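# Place the phone inside its case with two arms

## Task

Get the phone into its case so that it stays there without the robot holding it, then release it and move the grippers away.

## Robot and tools

Robot: two arms, left_arm and right_arm, each with a parallel two-finger gripper. Bases in the scene frame: left_arm at (+0.050, +0.252, 0) m, quat_wxyz (+0.997, 0, 0, +0.074); right_arm at (+0.021, -0.359, 0) m, quat_wxyz (+1.000, 0, 0, +0.002). The names are just labels; left_arm sits on the +y side.

Scene frame: origin on the tabletop midway between the arms, +x out over the table, +z up. Every result gives each gripper's end_effector_position (m) and end_effector_quat_wxyz in this frame. The reported point lies between the finger pads, under 1 cm behind the tips, and can be somewhat off at long reach. Gripper axes: fingers point along its own +z and open and close along its own y.

Joint ranges (rad), base to hand: waist -2.618 to 3.054, shoulder 0.000 to 3.142, elbow 0.000 to 3.142, wrist pitch -1.571 to 1.571, wrist yaw -1.571 to 1.571, wrist roll -2.094 to 2.094. Elbows stop just before straight.

Row format (shared by execute_actions and move): one flat list of 14 numbers, each in [-1, 1], always covering both arms: dx, dy, dz, rx, ry, rz, opening for left_arm, then the same seven for right_arm. dx..rz are an offset, not a pose, expressed in that gripper's own axes and measured from its measured pose at the start of the action or move (for a call's first action, the last pose a result showed). Scale: 1.0 equals 0.6 m of translation or 180 degrees; rx, ry, rz form one rotation vector. Opening is absolute, not an offset: +1 fully open (0.087 m), -1 closed. For an arm that should stay put, send the offset back to its wanted pose in your first call of a reply and zeros afterwards, with its current opening.

execute_actions(actions): a list of actions. Each action is a table of up to 15 rows; each row lasts one control step (1/30 s), and a short table repeats its last row to fill 15 steps (0.5 s). Every row is an offset from the action's start pose, not from the row before. An empty list only returns state and images. Per step the commanded pose is clipped to 70 mm and 16 degrees from the measured one, so far targets need several actions; after an action an arm continues at most to its last clipped pose. Position wins over orientation if both cannot be met. Friction can leave the hand up to about 31 mm short, and smaller commands may not move it at all.

move(target, speed, blocking): target is one 14-number row as above, an offset from the pose in the latest result that showed one. Both grippers travel straight lines that finish together, 0.5 to 10 s; past 10 s they stop short. speed is the path top speed in m/s, 0.002 to 0.5 (default 0.25); turning up to twice that in rad/s. Openings are sent at the start. Paths ignore obstacles and the other arm; hands lag, drift, and can exceed speed near full reach. Faster contact and targets set deeper beyond a contact press harder. blocking=false returns after 0.5 s while motion continues; until a result shows it ended, further rows and moves are refused, so use wait or stop. The result adds a move: line with the ending (done, off_target, moving, held, fault) and limits (paced = the sent pose was clipped; held = a check blocked steps, after which the arm may surge), plus each gripper's distance to its target.

wait(seconds): 0 to 10; the scene runs with each arm holding its last command, returning early if a running move ends. stop(): brakes a running move; needs room, fingers keep moving. zoom_image(camera, region): closer look at a region [x0, y0, x1, y1] in pixels (origin top-left, at most 504 by 504) of one of cam_head_left, cam_head_right, cam_high, cam_low, cam_left_wrist, cam_right_wrist, all 504x504. read_manual(section): licence texts only. finished_scene(scene): ends the current scene (give its number) irreversibly and reports success.

Result lines: a state line per arm; Hand target lines show where each gripper is being driven; step readings list positions at some steps, with HELD marking steps where an arm's row was held back; pose unreachable means a clearance check altered or blocked that arm's command. grip_measured is finger opening on the command scale; the last Joint positions value is the opening in metres (each gripper off by up to about 1 mm). Joint torques are noisy raw drive outputs with per-arm offsets. Camera calibration is given per camera and may be updated in results.

Gripping: to hold, command an opening below grip_measured, about 0.02 lower for a firm grip. Pads limit near 20 N; fast closing can squeeze harder or spring open.

Avoid: knocking any rigid object off the table, dropping or slamming the phone, hard pushes, and arms striking or pressing each other. Loose objects may get brief nudges. Holding loads heats motors: MOTOR HOT from 75 °C, a 10 s arm stop at 90 °C, and at 100 °C the arm goes limp and falls (OVER-TEMPERATURE FAULT). The robot keeps its last command while you think. Finish by opening the gripper and lifting clear, confirming the phone rests in the case on its own, then call finished_scene.

Each tool is called after ">>>" as a command line: name --argument value for each argument, lists and objects as JSON in quotes; but a table of rows of numbers goes row by row, as --pt "numbers of a row", without its own name.

## Session

>>> execute_actions --actions '[]'

Scene clock: 0.00 s.
left_arm: end_effector_position=(+0.4737, +0.0459, +0.3413) grip_measured=+0.984 end_effector_quat_wxyz=(+0.368, +0.758, +0.403, +0.358) | right_arm: end_effector_position=(+0.1160, -0.0044, +0.1520) grip_measured=+0.999 end_effector_quat_wxyz=(+0.220, +0.183, +0.666, +0.689)
Joint positions: left_arm=[-0.793  1.567  1.62  -0.57  -0.293  1.691  0.087] | right_arm=[1.385 1.588 0.141 1.498 0.395 1.511 0.087]
Joint velocities: left_arm=[-0.007 -0.002 -0.007 -0.037  0.007 -0.051 -0.001] | right_arm=[-0.007  0.007 -0.022  0.007  0.037  0.037 -0.001]
Joint torques (N m, as the arm reports them, + toward a larger angle): no reading
Motor temperatures (°C, as the motors report them): left_arm=[24 31 27 25 25 26] | right_arm=[28 26 29 23 25 27]
Hand target (left_arm): +0.474, +0.046, +0.341; +0.368, +0.758, +0.403, +0.358
Hand target (right_arm): +0.116, -0.004, +0.152; +0.220, +0.183, +0.666, +0.689
camera_calibration (this result's frames):
cam_left_wrist: T_world_to_cam=[[-0.366131, 0.380103, -0.849394, 0.441482], [-0.365849, 0.780477, 0.506961, -0.0125562], [0.85563, 0.496364, -0.146697, -0.239327], [0, 0, 0, 1]] pos_world=[0.361822, -0.0392155, 0.34625]
cam_right_wrist: T_world_to_cam=[[0.0416896, 0.0331731, -0.99858, 0.152326], [-0.958386, -0.281176, -0.0493523, 0.137003], [-0.282414, 0.959083, 0.0200705, 0.170717], [0, 0, 0, 1]] pos_world=[0.173164, -0.130263, 0.155444]

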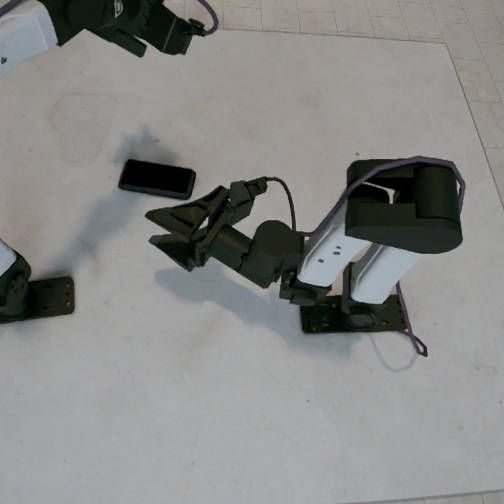

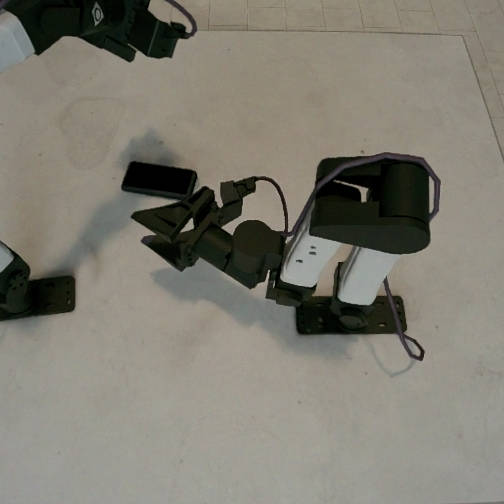

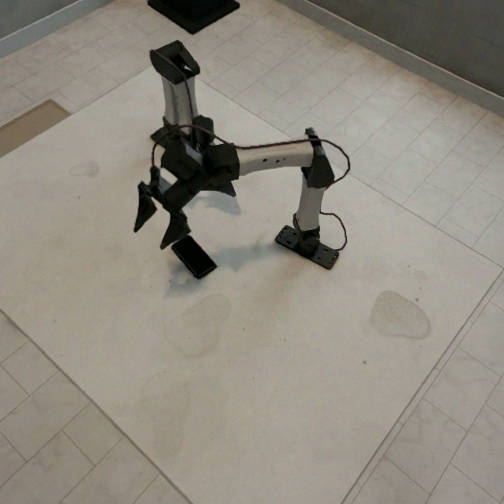

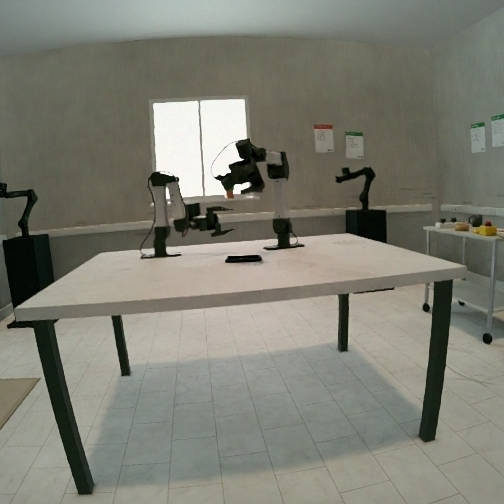

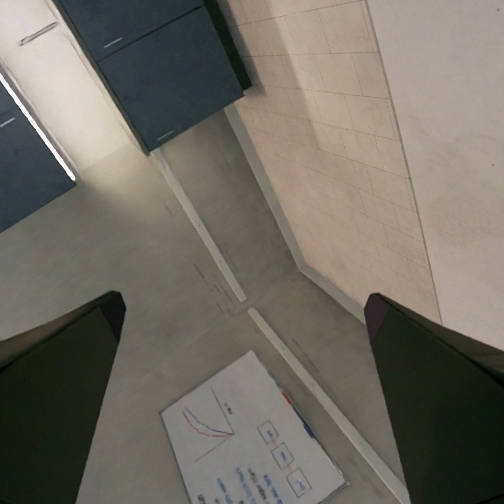

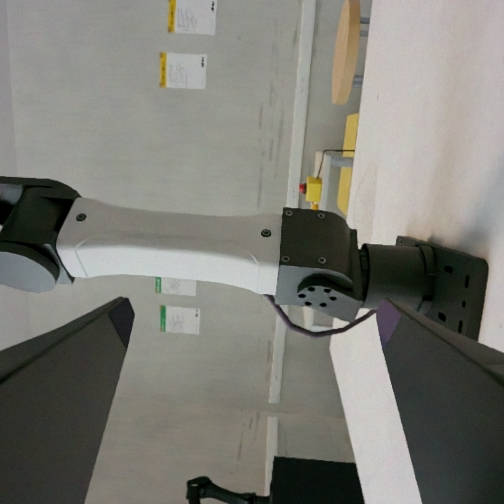

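>>> zoom_image --camera "cam_head_left" --region '[108, 140, 208, 220]'

>>> zoom_image --camera "cam_high" --region '[155, 220, 235, 295]'

>>> zoom_image --camera "cam_low" --region '[215, 245, 275, 275]'

Region (108, 140, 208, 220) of cam_head_left's 504x504 image, scaled by 5.040, with more detail than that image has; it fills the top 403 rows of this view, and the rest is white.

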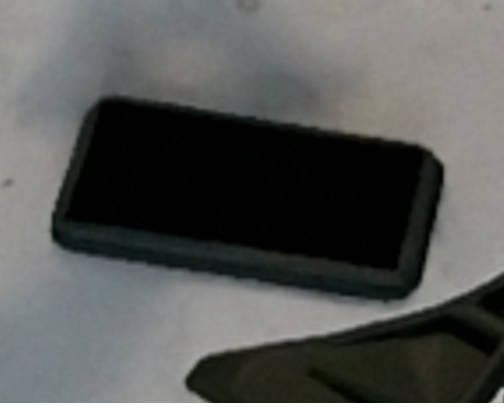

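Region (155, 220, 235, 295) of cam_high's 504x504 image, scaled by 6.300, with more detail than that image has; it fills the top 472 rows of this view, and the rest is white.

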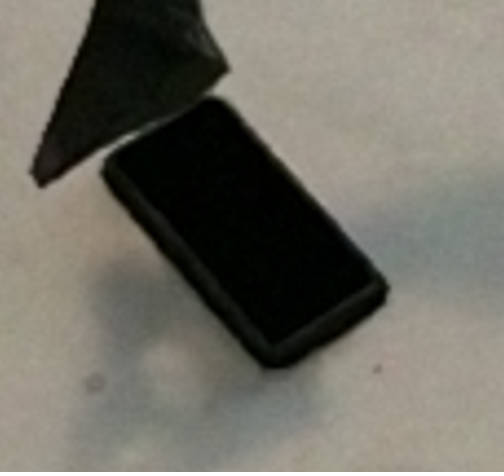

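Region (215, 245, 275, 275) of cam_low's 504x504 image, scaled by 8.400, with more detail than that image has.

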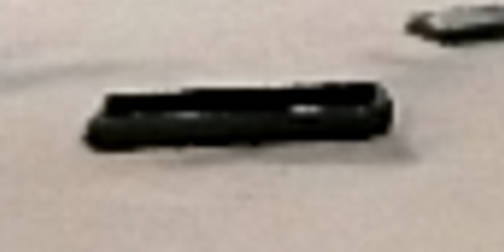

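>>> move --target '[-0.2833, -0.439, 0.0242, 0.3024, 0.2646, -0.5661, 1, 0, 0, 0, 0, 0, 0, 1]' --speed 0.4

Scene clock: 45.53 s.
left_arm: end_effector_position=(+0.3194, -0.0027, +0.0672) grip_measured=+0.984 end_effector_quat_wxyz=(-0.005, +0.086, +0.996, -0.003) | right_arm: end_effector_position=(+0.1160, -0.0044, +0.1520) grip_measured=+0.999 end_effector_quat_wxyz=(+0.220, +0.183, +0.666, +0.689)
Joint positions: left_arm=[-0.844  2.115  1.784 -1.245  0.01  -0.523  0.087] | right_arm=[1.385 1.588 0.141 1.498 0.395 1.511 0.087]
Joint velocities: left_arm=[ 0.002  0.002  0.012  0.066  0.051 -0.051  0.   ] | right_arm=[ 0.007 -0.007 -0.007 -0.007 -0.037 -0.007 -0.   ]
Joint torques (N m, as the arm reports them, + toward a larger angle): left_arm=[ 0.67 -9.73  4.77  0.34  0.06 -0.06] | right_arm=[-0.3  -5.14  4.7   1.68 -0.02  0.  ]
Motor temperatures (°C, as the motors report them): left_arm=[24 34 30 28 25 26] | right_arm=[28 27 29 28 25 27]
Hand target (left_arm): +0.321, -0.002, +0.067; -0.004, +0.079, +0.997, -0.009
Hand target (right_arm): +0.116, -0.004, +0.152; +0.220, +0.183, +0.666, +0.689
Off the commanded pose (left_arm): 0.005 m, 1 deg.
Off the commanded pose (right_arm): 0.000 m, 0 deg.
move: done
camera_calibration (this result's frames):
cam_left_wrist: T_world_to_cam=[[-0.141134, -0.989893, 0.0138538, 0.0371162], [-0.637428, 0.101571, 0.763786, 0.175497], [-0.757474, 0.0989657, -0.645321, 0.424267], [0, 0, 0, 1]] pos_world=[0.438476, -0.0230722, 0.139232]
cam_right_wrist: T_world_to_cam=[[0.0416896, 0.0331731, -0.99858, 0.152326], [-0.958386, -0.281176, -0.0493523, 0.137003], [-0.282414, 0.959083, 0.0200705, 0.170717], [0, 0, 0, 1]] pos_world=[0.173164, -0.130263, 0.155444]

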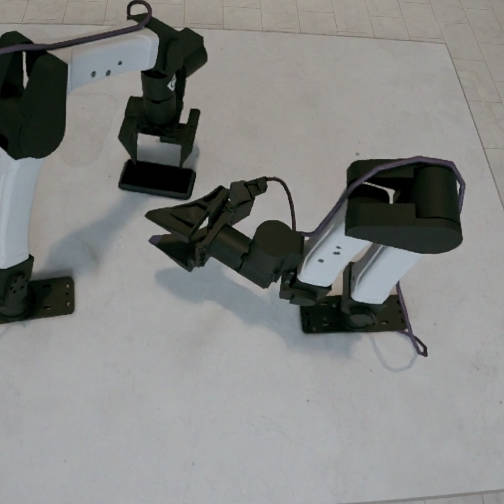

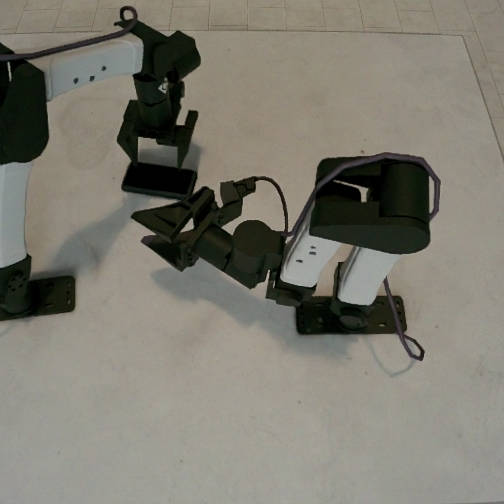

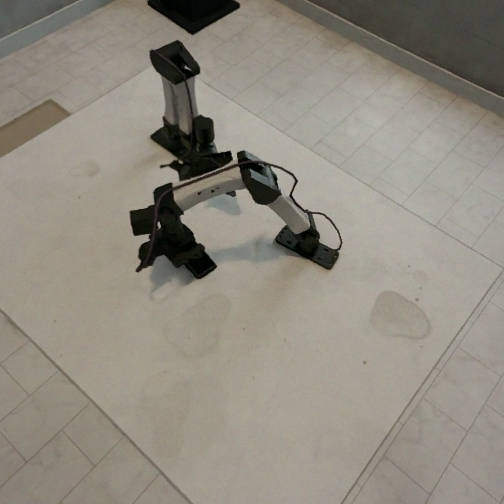

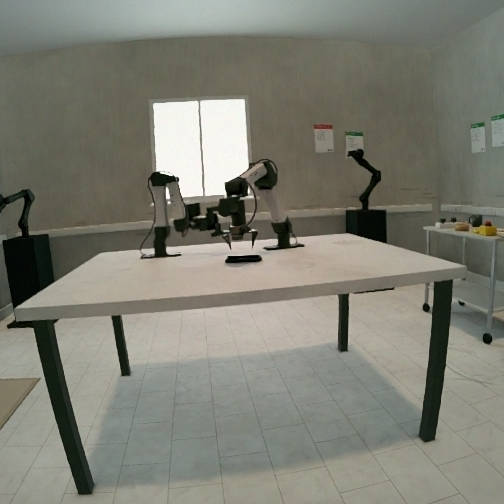

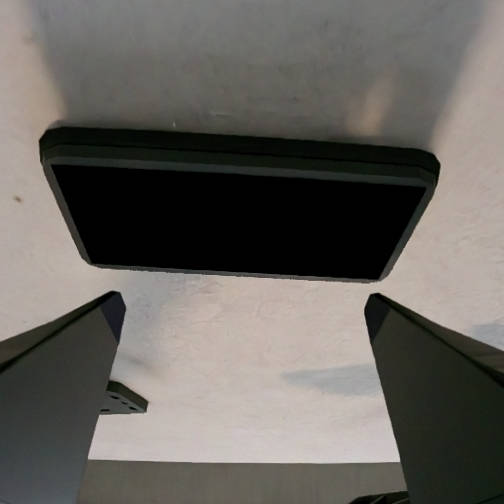

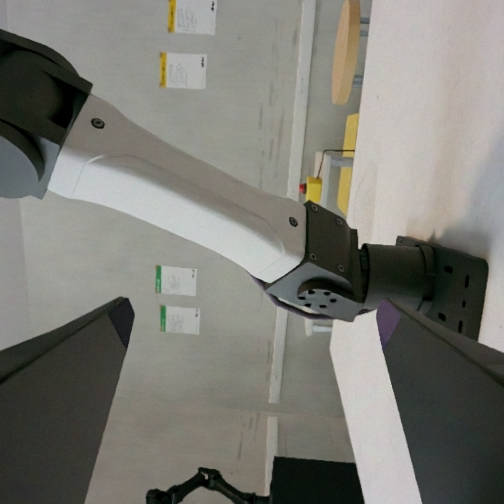

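>>> zoom_image --camera "cam_left_wrist" --region '[30, 110, 450, 300]'

Region (30, 110, 450, 300) of cam_left_wrist's 504x504 image, scaled by 1.200, with more detail than that image has; it fills the top 228 rows of this view, and the rest is white.

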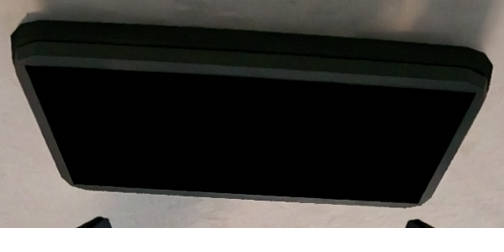

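>>> move --target '[0.002, 0, 0.112, -0.002, -0.003, 0.017, 1, 0, 0, 0, 0, 0, 0, 1]' --speed 0.04

Scene clock: 67.90 s.
left_arm: end_effector_position=(+0.3189, -0.0011, +0.0268) grip_measured=+0.983 end_effector_quat_wxyz=(+0.001, +0.111, +0.994, -0.010) | right_arm: end_effector_position=(+0.1160, -0.0044, +0.1520) grip_measured=+0.999 end_effector_quat_wxyz=(+0.220, +0.183, +0.666, +0.689)
Joint positions: left_arm=[-0.844  2.122  1.634 -1.069  0.016 -0.474  0.087] | right_arm=[1.385 1.588 0.141 1.498 0.395 1.511 0.087]
Joint velocities: left_arm=[ 0.007  0.017 -0.002 -0.037 -0.007 -0.007  0.   ] | right_arm=[-0.007 -0.007  0.002  0.007  0.037  0.007 -0.001]
Joint torques (N m, as the arm reports them, + toward a larger angle): left_arm=[-1.21 -6.4   1.64  0.88 -0.13 -0.15] | right_arm=[-0.22 -5.05  4.69  1.68 -0.03 -0.01]
Motor temperatures (°C, as the motors report them): left_arm=[24 38 30 26 25 26] | right_arm=[28 28 30 29 25 27]
Hand target (left_arm): +0.316, -0.001, +0.001; -0.001, +0.113, +0.994, +0.000
Hand target (right_arm): +0.116, -0.004, +0.152; +0.220, +0.183, +0.666, +0.689
Off the commanded pose (left_arm): 0.027 m, 1 deg.
Off the commanded pose (right_arm): 0.000 m, 0 deg.
move: off_target (left_arm)
camera_calibration (this result's frames):
cam_left_wrist: T_world_to_cam=[[-0.190289, -0.981321, 0.0282519, 0.0544304], [-0.64027, 0.145868, 0.754173, 0.207097], [-0.744207, 0.125422, -0.656068, 0.39379], [0, 0, 0, 1]] pos_world=[0.436017, -0.0261851, 0.100628]
cam_right_wrist: T_world_to_cam=[[0.0416896, 0.0331731, -0.99858, 0.152326], [-0.958386, -0.281176, -0.0493523, 0.137003], [-0.282414, 0.959083, 0.0200705, 0.170717], [0, 0, 0, 1]] pos_world=[0.173164, -0.130263, 0.155444]

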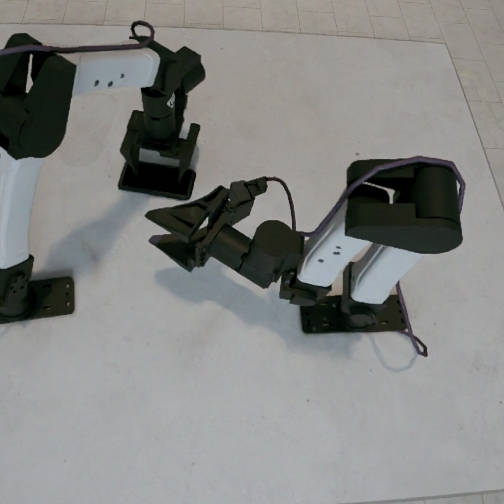

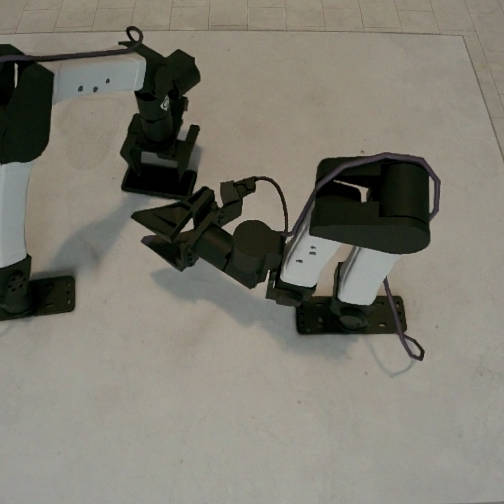

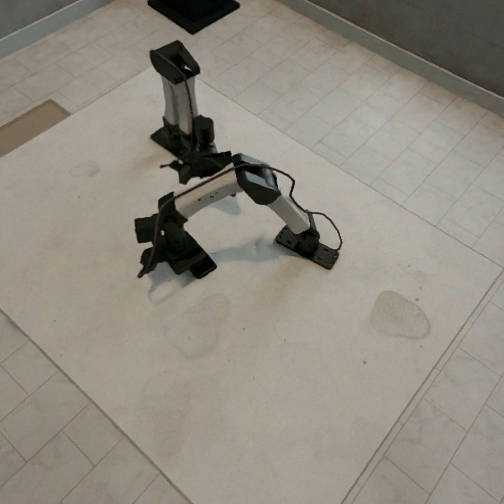

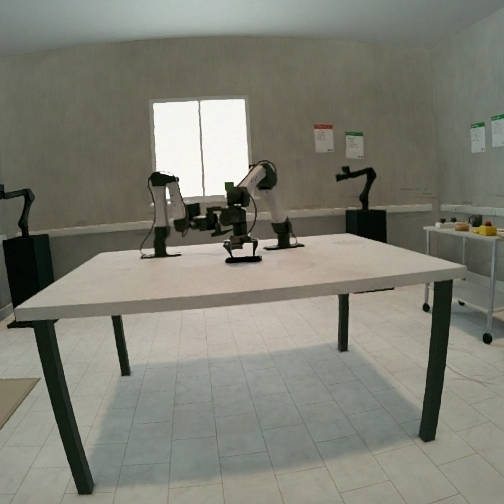

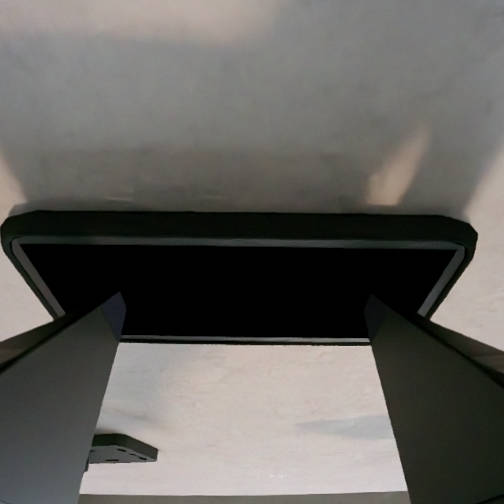

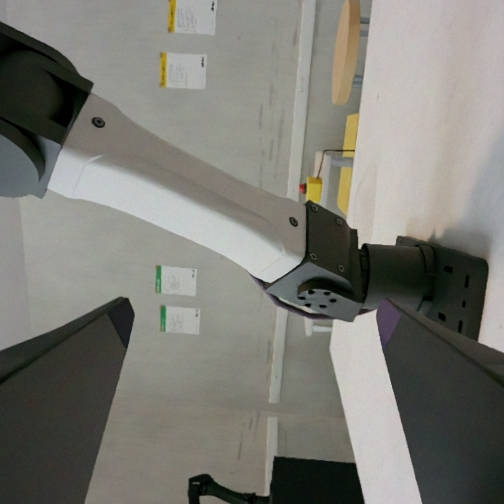

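z=0.0268 matches the seated height from scene 1. I'll zoom in to check.

>>> zoom_image --camera "cam_left_wrist" --region '[0, 195, 250, 360]'

>>> zoom_image --camera "cam_left_wrist" --region '[250, 195, 500, 360]'

Region (0, 195, 250, 360) of cam_left_wrist's 504x504 image, scaled by 2.016, with more detail than that image has; it fills the top 333 rows of this view, and the rest is white.

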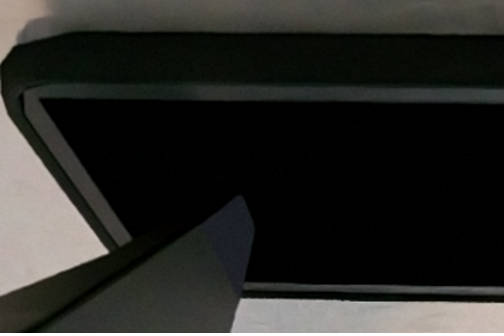

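Region (250, 195, 500, 360) of cam_left_wrist's 504x504 image, scaled by 2.016, with more detail than that image has; it fills the top 333 rows of this view, and the rest is white.

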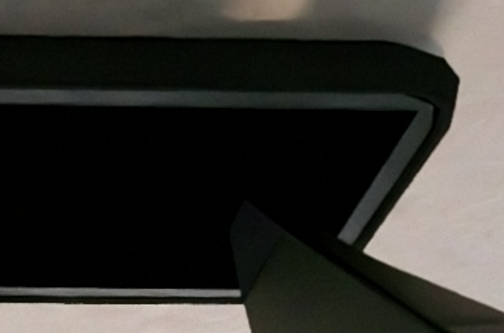

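>>> execute_actions --actions '[[[0.003,0,0.045,-0.003,0,0,1,0,0,0,0,0,0,1],[0.003,0,0.047,-0.003,0,0,1,0,0,0,0,0,0,1],[0.003,0,0.049,-0.003,0,0,1,0,0,0,0,0,0,1],[0.003,0,0.051,-0.003,0,0,1,0,0,0,0,0,0,1],[0.003,0,0.053,-0.003,0,0,1,0,0,0,0,0,0,1],[0.003,0,0.055,-0.003,0,0,1,0,0,0,0,0,0,1],[0.003,0,0.057,-0.003,0,0,1,0,0,0,0,0,0,1],[0.003,0,0.059,-0.003,0,0,1,0,0,0,0,0,0,1],[0.003,0,0.061,-0.003,0,0,1,0,0,0,0,0,0,1],[0.003,0,0.063,-0.003,0,0,1,0,0,0,0,0,0,1]]]'

>>> move --target '[-0.03, 0.02, -0.17, 0, 0, 0, 1, 0, 0, 0, 0, 0, 0, 1]' --speed 0.13

Scene clock: 81.77 s.
left_arm: end_effector_position=(+0.3187, -0.0009, +0.0257) grip_measured=+0.983 end_effector_quat_wxyz=(+0.009, +0.112, +0.994, -0.017) | right_arm: end_effector_position=(+0.1160, -0.0044, +0.1520) grip_measured=+0.999 end_effector_quat_wxyz=(+0.220, +0.183, +0.666, +0.689)
Joint positions: left_arm=[-0.843  2.102  1.601 -1.035  0.018 -0.471  0.087] | right_arm=[1.385 1.588 0.141 1.498 0.395 1.511 0.087]
Joint velocities: left_arm=[-0.017 -0.012  0.012  0.022  0.066  0.022 -0.   ] | right_arm=[ 0.007 -0.007  0.007  0.037 -0.007  0.066  0.001]
Joint torques (N m, as the arm reports them, + toward a larger angle): left_arm=[-0.87 -4.97  0.81  1.05 -0.08 -0.05] | right_arm=[-0.29 -5.06  4.7   1.68 -0.03 -0.01]
Motor temperatures (°C, as the motors report them): left_arm=[24 37 29 27 25 26] | right_arm=[28 28 30 30 25 27]
Hand target (left_arm): +0.315, +0.001, -0.009; +0.000, +0.111, +0.994, -0.005
Hand target (right_arm): +0.116, -0.004, +0.152; +0.220, +0.183, +0.666, +0.689
Off the commanded pose (left_arm): 0.037 m, 2 deg.
Off the commanded pose (right_arm): 0.000 m, 0 deg.
Step readings (end_effector_position):
0: left_arm (+0.3190, -0.0011, +0.0268) | right_arm (+0.1160, -0.0044, +0.1520)
1: left_arm (+0.3187, -0.0010, +0.0263) | right_arm (+0.1160, -0.0044, +0.1520)
2: left_arm (+0.3188, -0.0009, +0.0263) | right_arm (+0.1160, -0.0044, +0.1520)
4: left_arm (+0.3187, -0.0010, +0.0260) | right_arm (+0.1160, -0.0044, +0.1520)
8: left_arm (+0.3187, -0.0009, +0.0259) | right_arm (+0.1160, -0.0044, +0.1520)
15: end_effector_position above
camera_calibration (this result's frames):
cam_left_wrist: T_world_to_cam=[[-0.192703, -0.98045, 0.0398042, 0.0551245], [-0.650952, 0.158084, 0.742476, 0.211486], [-0.734253, 0.117166, -0.668689, 0.390021], [0, 0, 0, 1]] pos_world=[0.434664, -0.0250831, 0.101585]
cam_right_wrist: T_world_to_cam=[[0.0416896, 0.0331731, -0.99858, 0.152326], [-0.958386, -0.281176, -0.0493523, 0.137003], [-0.282414, 0.959083, 0.0200705, 0.170717], [0, 0, 0, 1]] pos_world=[0.173164, -0.130263, 0.155444]

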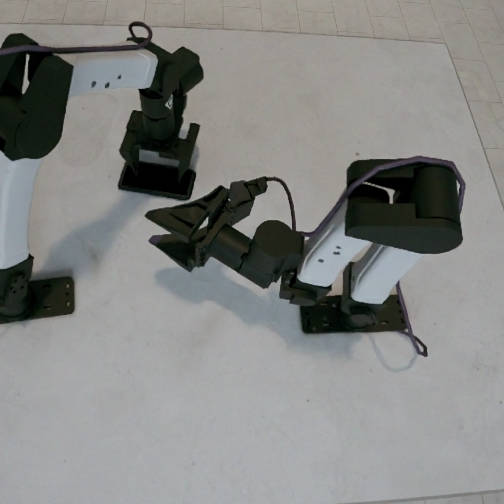

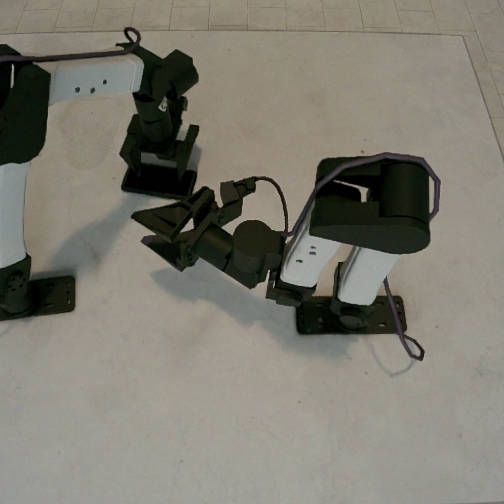

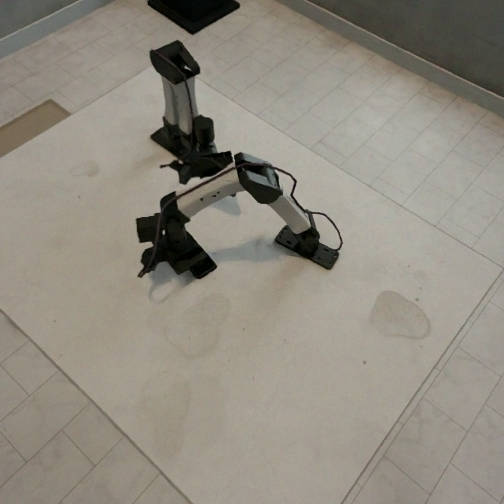

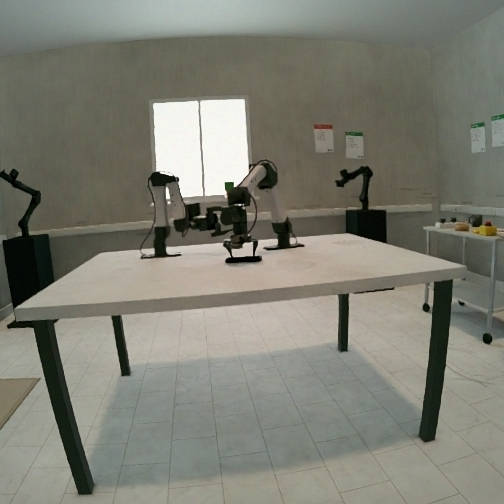

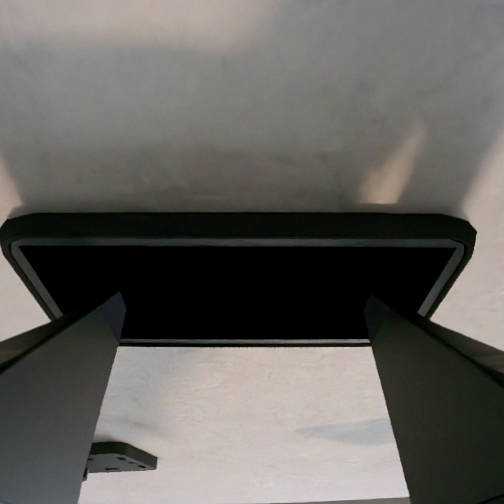

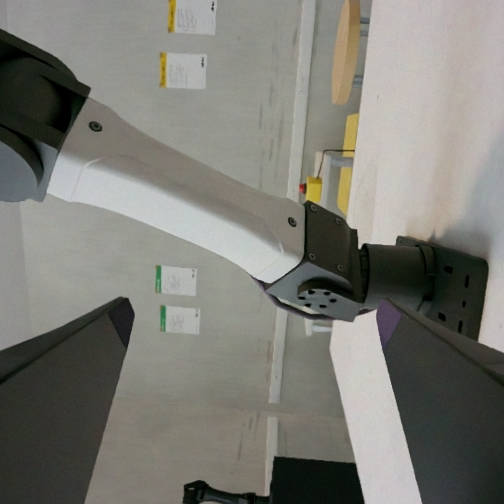

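Scene clock: 83.20 s.
left_arm: end_effector_position=(+0.3351, +0.0062, +0.1294) grip_measured=+0.983 end_effector_quat_wxyz=(+0.017, +0.114, +0.993, -0.020) | right_arm: end_effector_position=(+0.1160, -0.0044, +0.1520) grip_measured=+0.999 end_effector_quat_wxyz=(+0.220, +0.183, +0.666, +0.689)
Joint positions: left_arm=[-0.806  2.097  2.01  -1.435  0.016 -0.428  0.087] | right_arm=[1.385 1.588 0.141 1.498 0.395 1.511 0.087]
Joint velocities: left_arm=[ 0.007 -0.007 -0.002  0.007 -0.051  0.007 -0.   ] | right_arm=[ 0.002  0.007 -0.007  0.007  0.051 -0.051  0.001]
Joint torques (N m, as the arm reports them, + toward a larger angle): left_arm=[ 0.73 -7.75  7.42  0.19 -0.01  0.08] | right_arm=[-0.24 -5.1   4.7   1.67 -0.02  0.01]
Motor temperatures (°C, as the motors report them): left_arm=[24 37 29 26 25 26] | right_arm=[28 28 30 30 25 27]
Hand target (left_arm): +0.338, +0.009, +0.128; +0.010, +0.112, +0.994, -0.016
Hand target (right_arm): +0.116, -0.004, +0.152; +0.220, +0.183, +0.666, +0.689
Off the commanded pose (left_arm): 0.005 m, 1 deg.
Off the commanded pose (right_arm): 0.000 m, 0 deg.
move: done
camera_calibration (this result's frames):
cam_left_wrist: T_world_to_cam=[[-0.198437, -0.979107, 0.0444151, 0.062382], [-0.660411, 0.167056, 0.732086, 0.148448], [-0.72421, 0.115941, -0.679763, 0.468619], [0, 0, 0, 1]] pos_world=[0.449794, -0.0180528, 0.207102]
cam_right_wrist: T_world_to_cam=[[0.0416896, 0.0331731, -0.99858, 0.152326], [-0.958386, -0.281176, -0.0493523, 0.137003], [-0.282414, 0.959083, 0.0200705, 0.170717], [0, 0, 0, 1]] pos_world=[0.173164, -0.130263, 0.155444]

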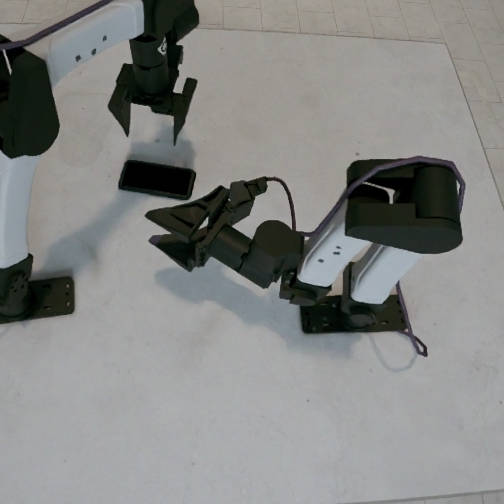

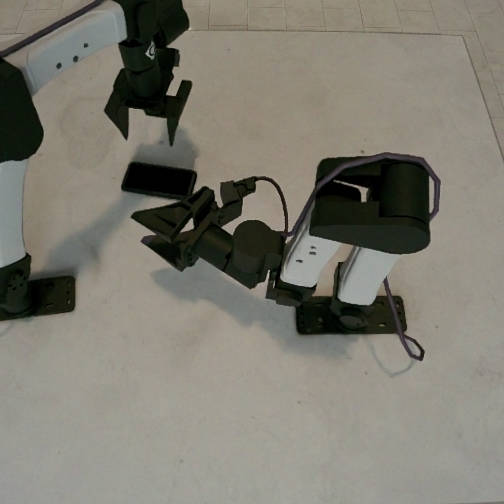

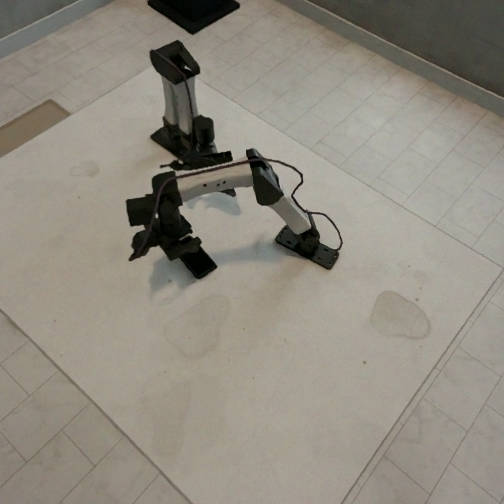

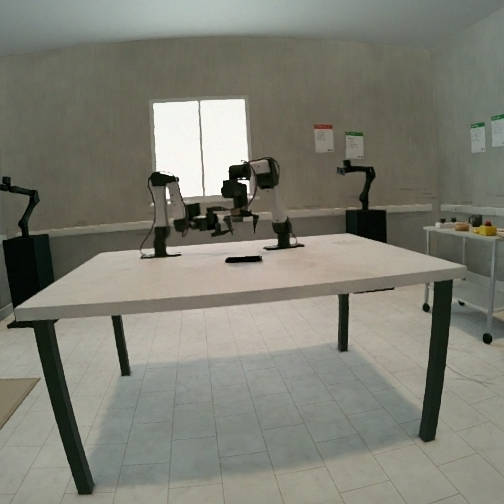

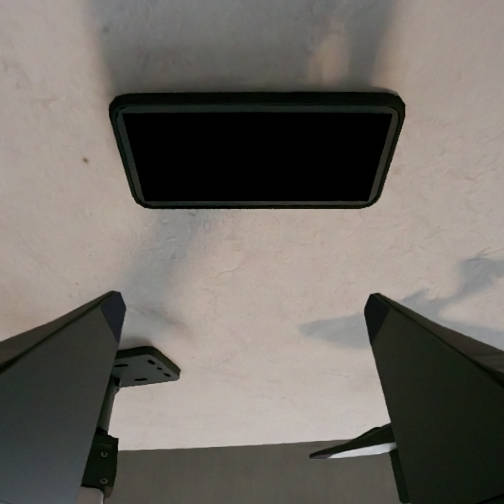

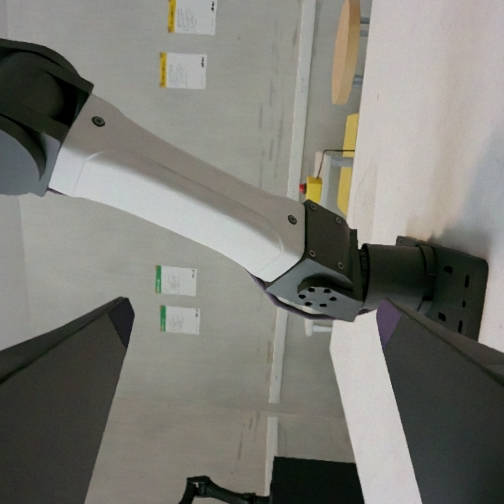

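>>> zoom_image --camera "cam_left_wrist" --region '[100, 80, 420, 220]'

>>> move --target '[0.08, 0.3, -0.03, 0, 0, 0, 1, 0, 0, 0, 0, 0, 0, 1]' --speed 0.22

>>> zoom_image --camera "cam_head_left" --region '[108, 145, 208, 215]'

>>> zoom_image --camera "cam_low" --region '[215, 245, 275, 275]'

Region (100, 80, 420, 220) of cam_left_wrist's 504x504 image, scaled by 1.575, with more detail than that image has; it fills the top 220 rows of this view, and the rest is white.

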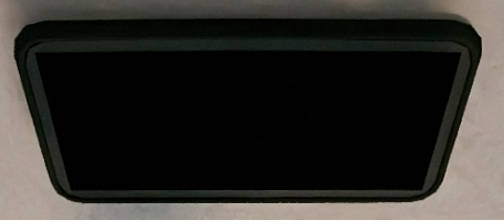

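Scene clock: 90.23 s.
left_arm: end_effector_position=(+0.3295, +0.1936, +0.1426) grip_measured=+0.983 end_effector_quat_wxyz=(+0.013, +0.113, +0.994, -0.008) | right_arm: end_effector_position=(+0.1160, -0.0044, +0.1520) grip_measured=+0.999 end_effector_quat_wxyz=(+0.220, +0.183, +0.666, +0.689)
Joint positions: left_arm=[-0.349  1.759  1.599 -1.384  0.015  0.025  0.087] | right_arm=[1.385 1.588 0.141 1.498 0.395 1.511 0.087]
Joint velocities: left_arm=[ 0.007 -0.022  0.002  0.066  0.022 -0.037  0.   ] | right_arm=[ 0.002 -0.007 -0.002  0.051  0.066  0.051  0.   ]
Joint torques (N m, as the arm reports them, + toward a larger angle): left_arm=[ 0.13 -8.12  4.72  0.43  0.09  0.07] | right_arm=[-0.22 -5.1   4.76  1.66  0.    0.01]
Motor temperatures (°C, as the motors report them): left_arm=[24 38 29 26 25 26] | right_arm=[28 28 30 30 25 27]
Hand target (left_arm): +0.329, +0.195, +0.144; +0.022, +0.114, +0.993, -0.011
Hand target (right_arm): +0.116, -0.004, +0.152; +0.220, +0.183, +0.666, +0.689
Off the commanded pose (left_arm): 0.003 m, 1 deg.
Off the commanded pose (right_arm): 0.000 m, 0 deg.
move: done
camera_calibration (this result's frames):
cam_left_wrist: T_world_to_cam=[[-0.194485, -0.98064, 0.0228096, 0.246246], [-0.657279, 0.147545, 0.739063, 0.105554], [-0.72812, 0.128745, -0.67325, 0.449666], [0, 0, 0, 1]] pos_world=[0.444681, 0.168013, 0.21911]
cam_right_wrist: T_world_to_cam=[[0.0416896, 0.0331731, -0.99858, 0.152326], [-0.958386, -0.281176, -0.0493523, 0.137003], [-0.282414, 0.959083, 0.0200705, 0.170717], [0, 0, 0, 1]] pos_world=[0.173164, -0.130263, 0.155444]

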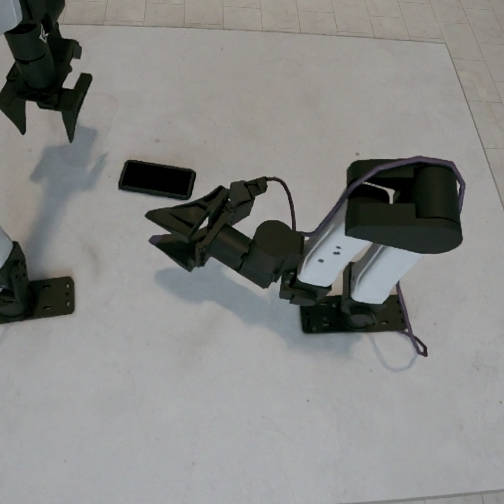

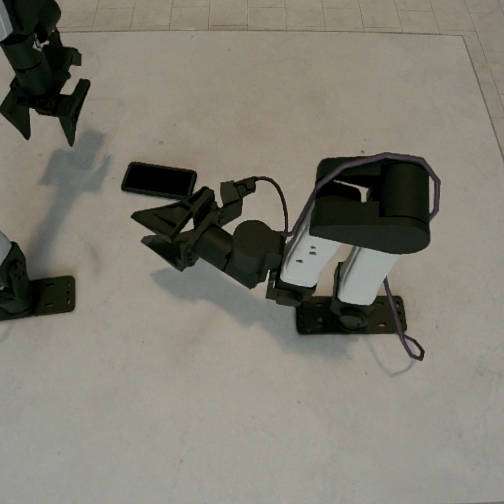

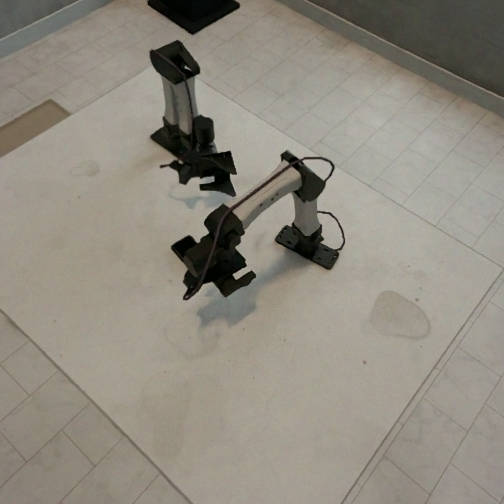

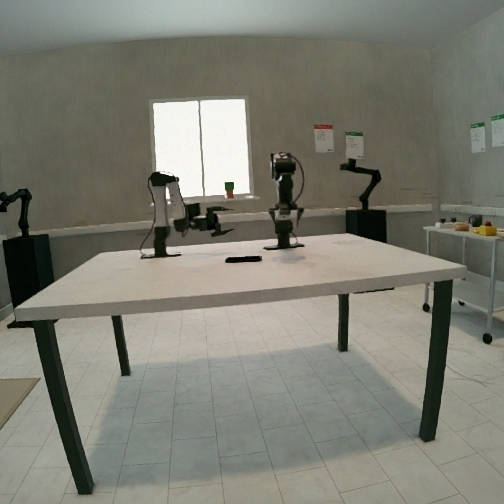

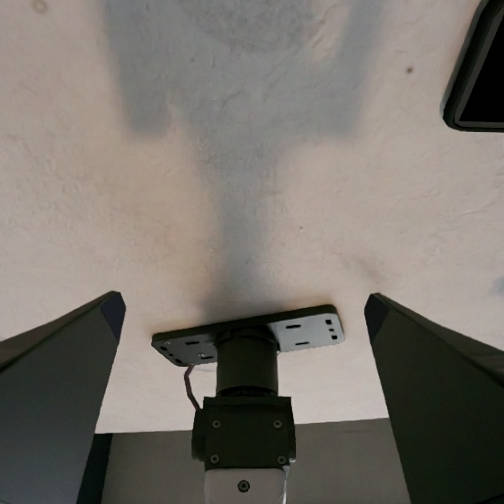

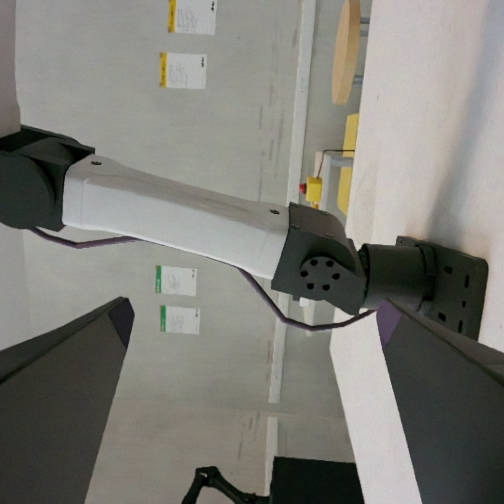

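Region (108, 145, 208, 215) of cam_head_left's 504x504 image, scaled by 5.040, with more detail than that image has; it fills the top 353 rows of this view, and the rest is white.

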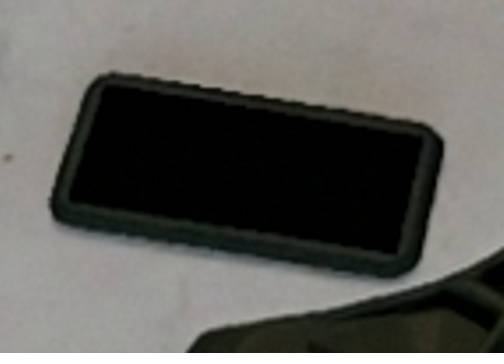

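Region (215, 245, 275, 275) of cam_low's 504x504 image, scaled by 8.400, with more detail than that image has.

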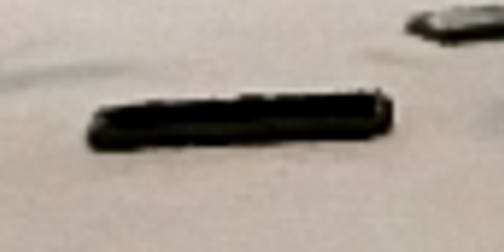

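The phone is seated on all sides and the arm is clear.

>>> finished_scene --scene 2

The scene is finished: the task was done.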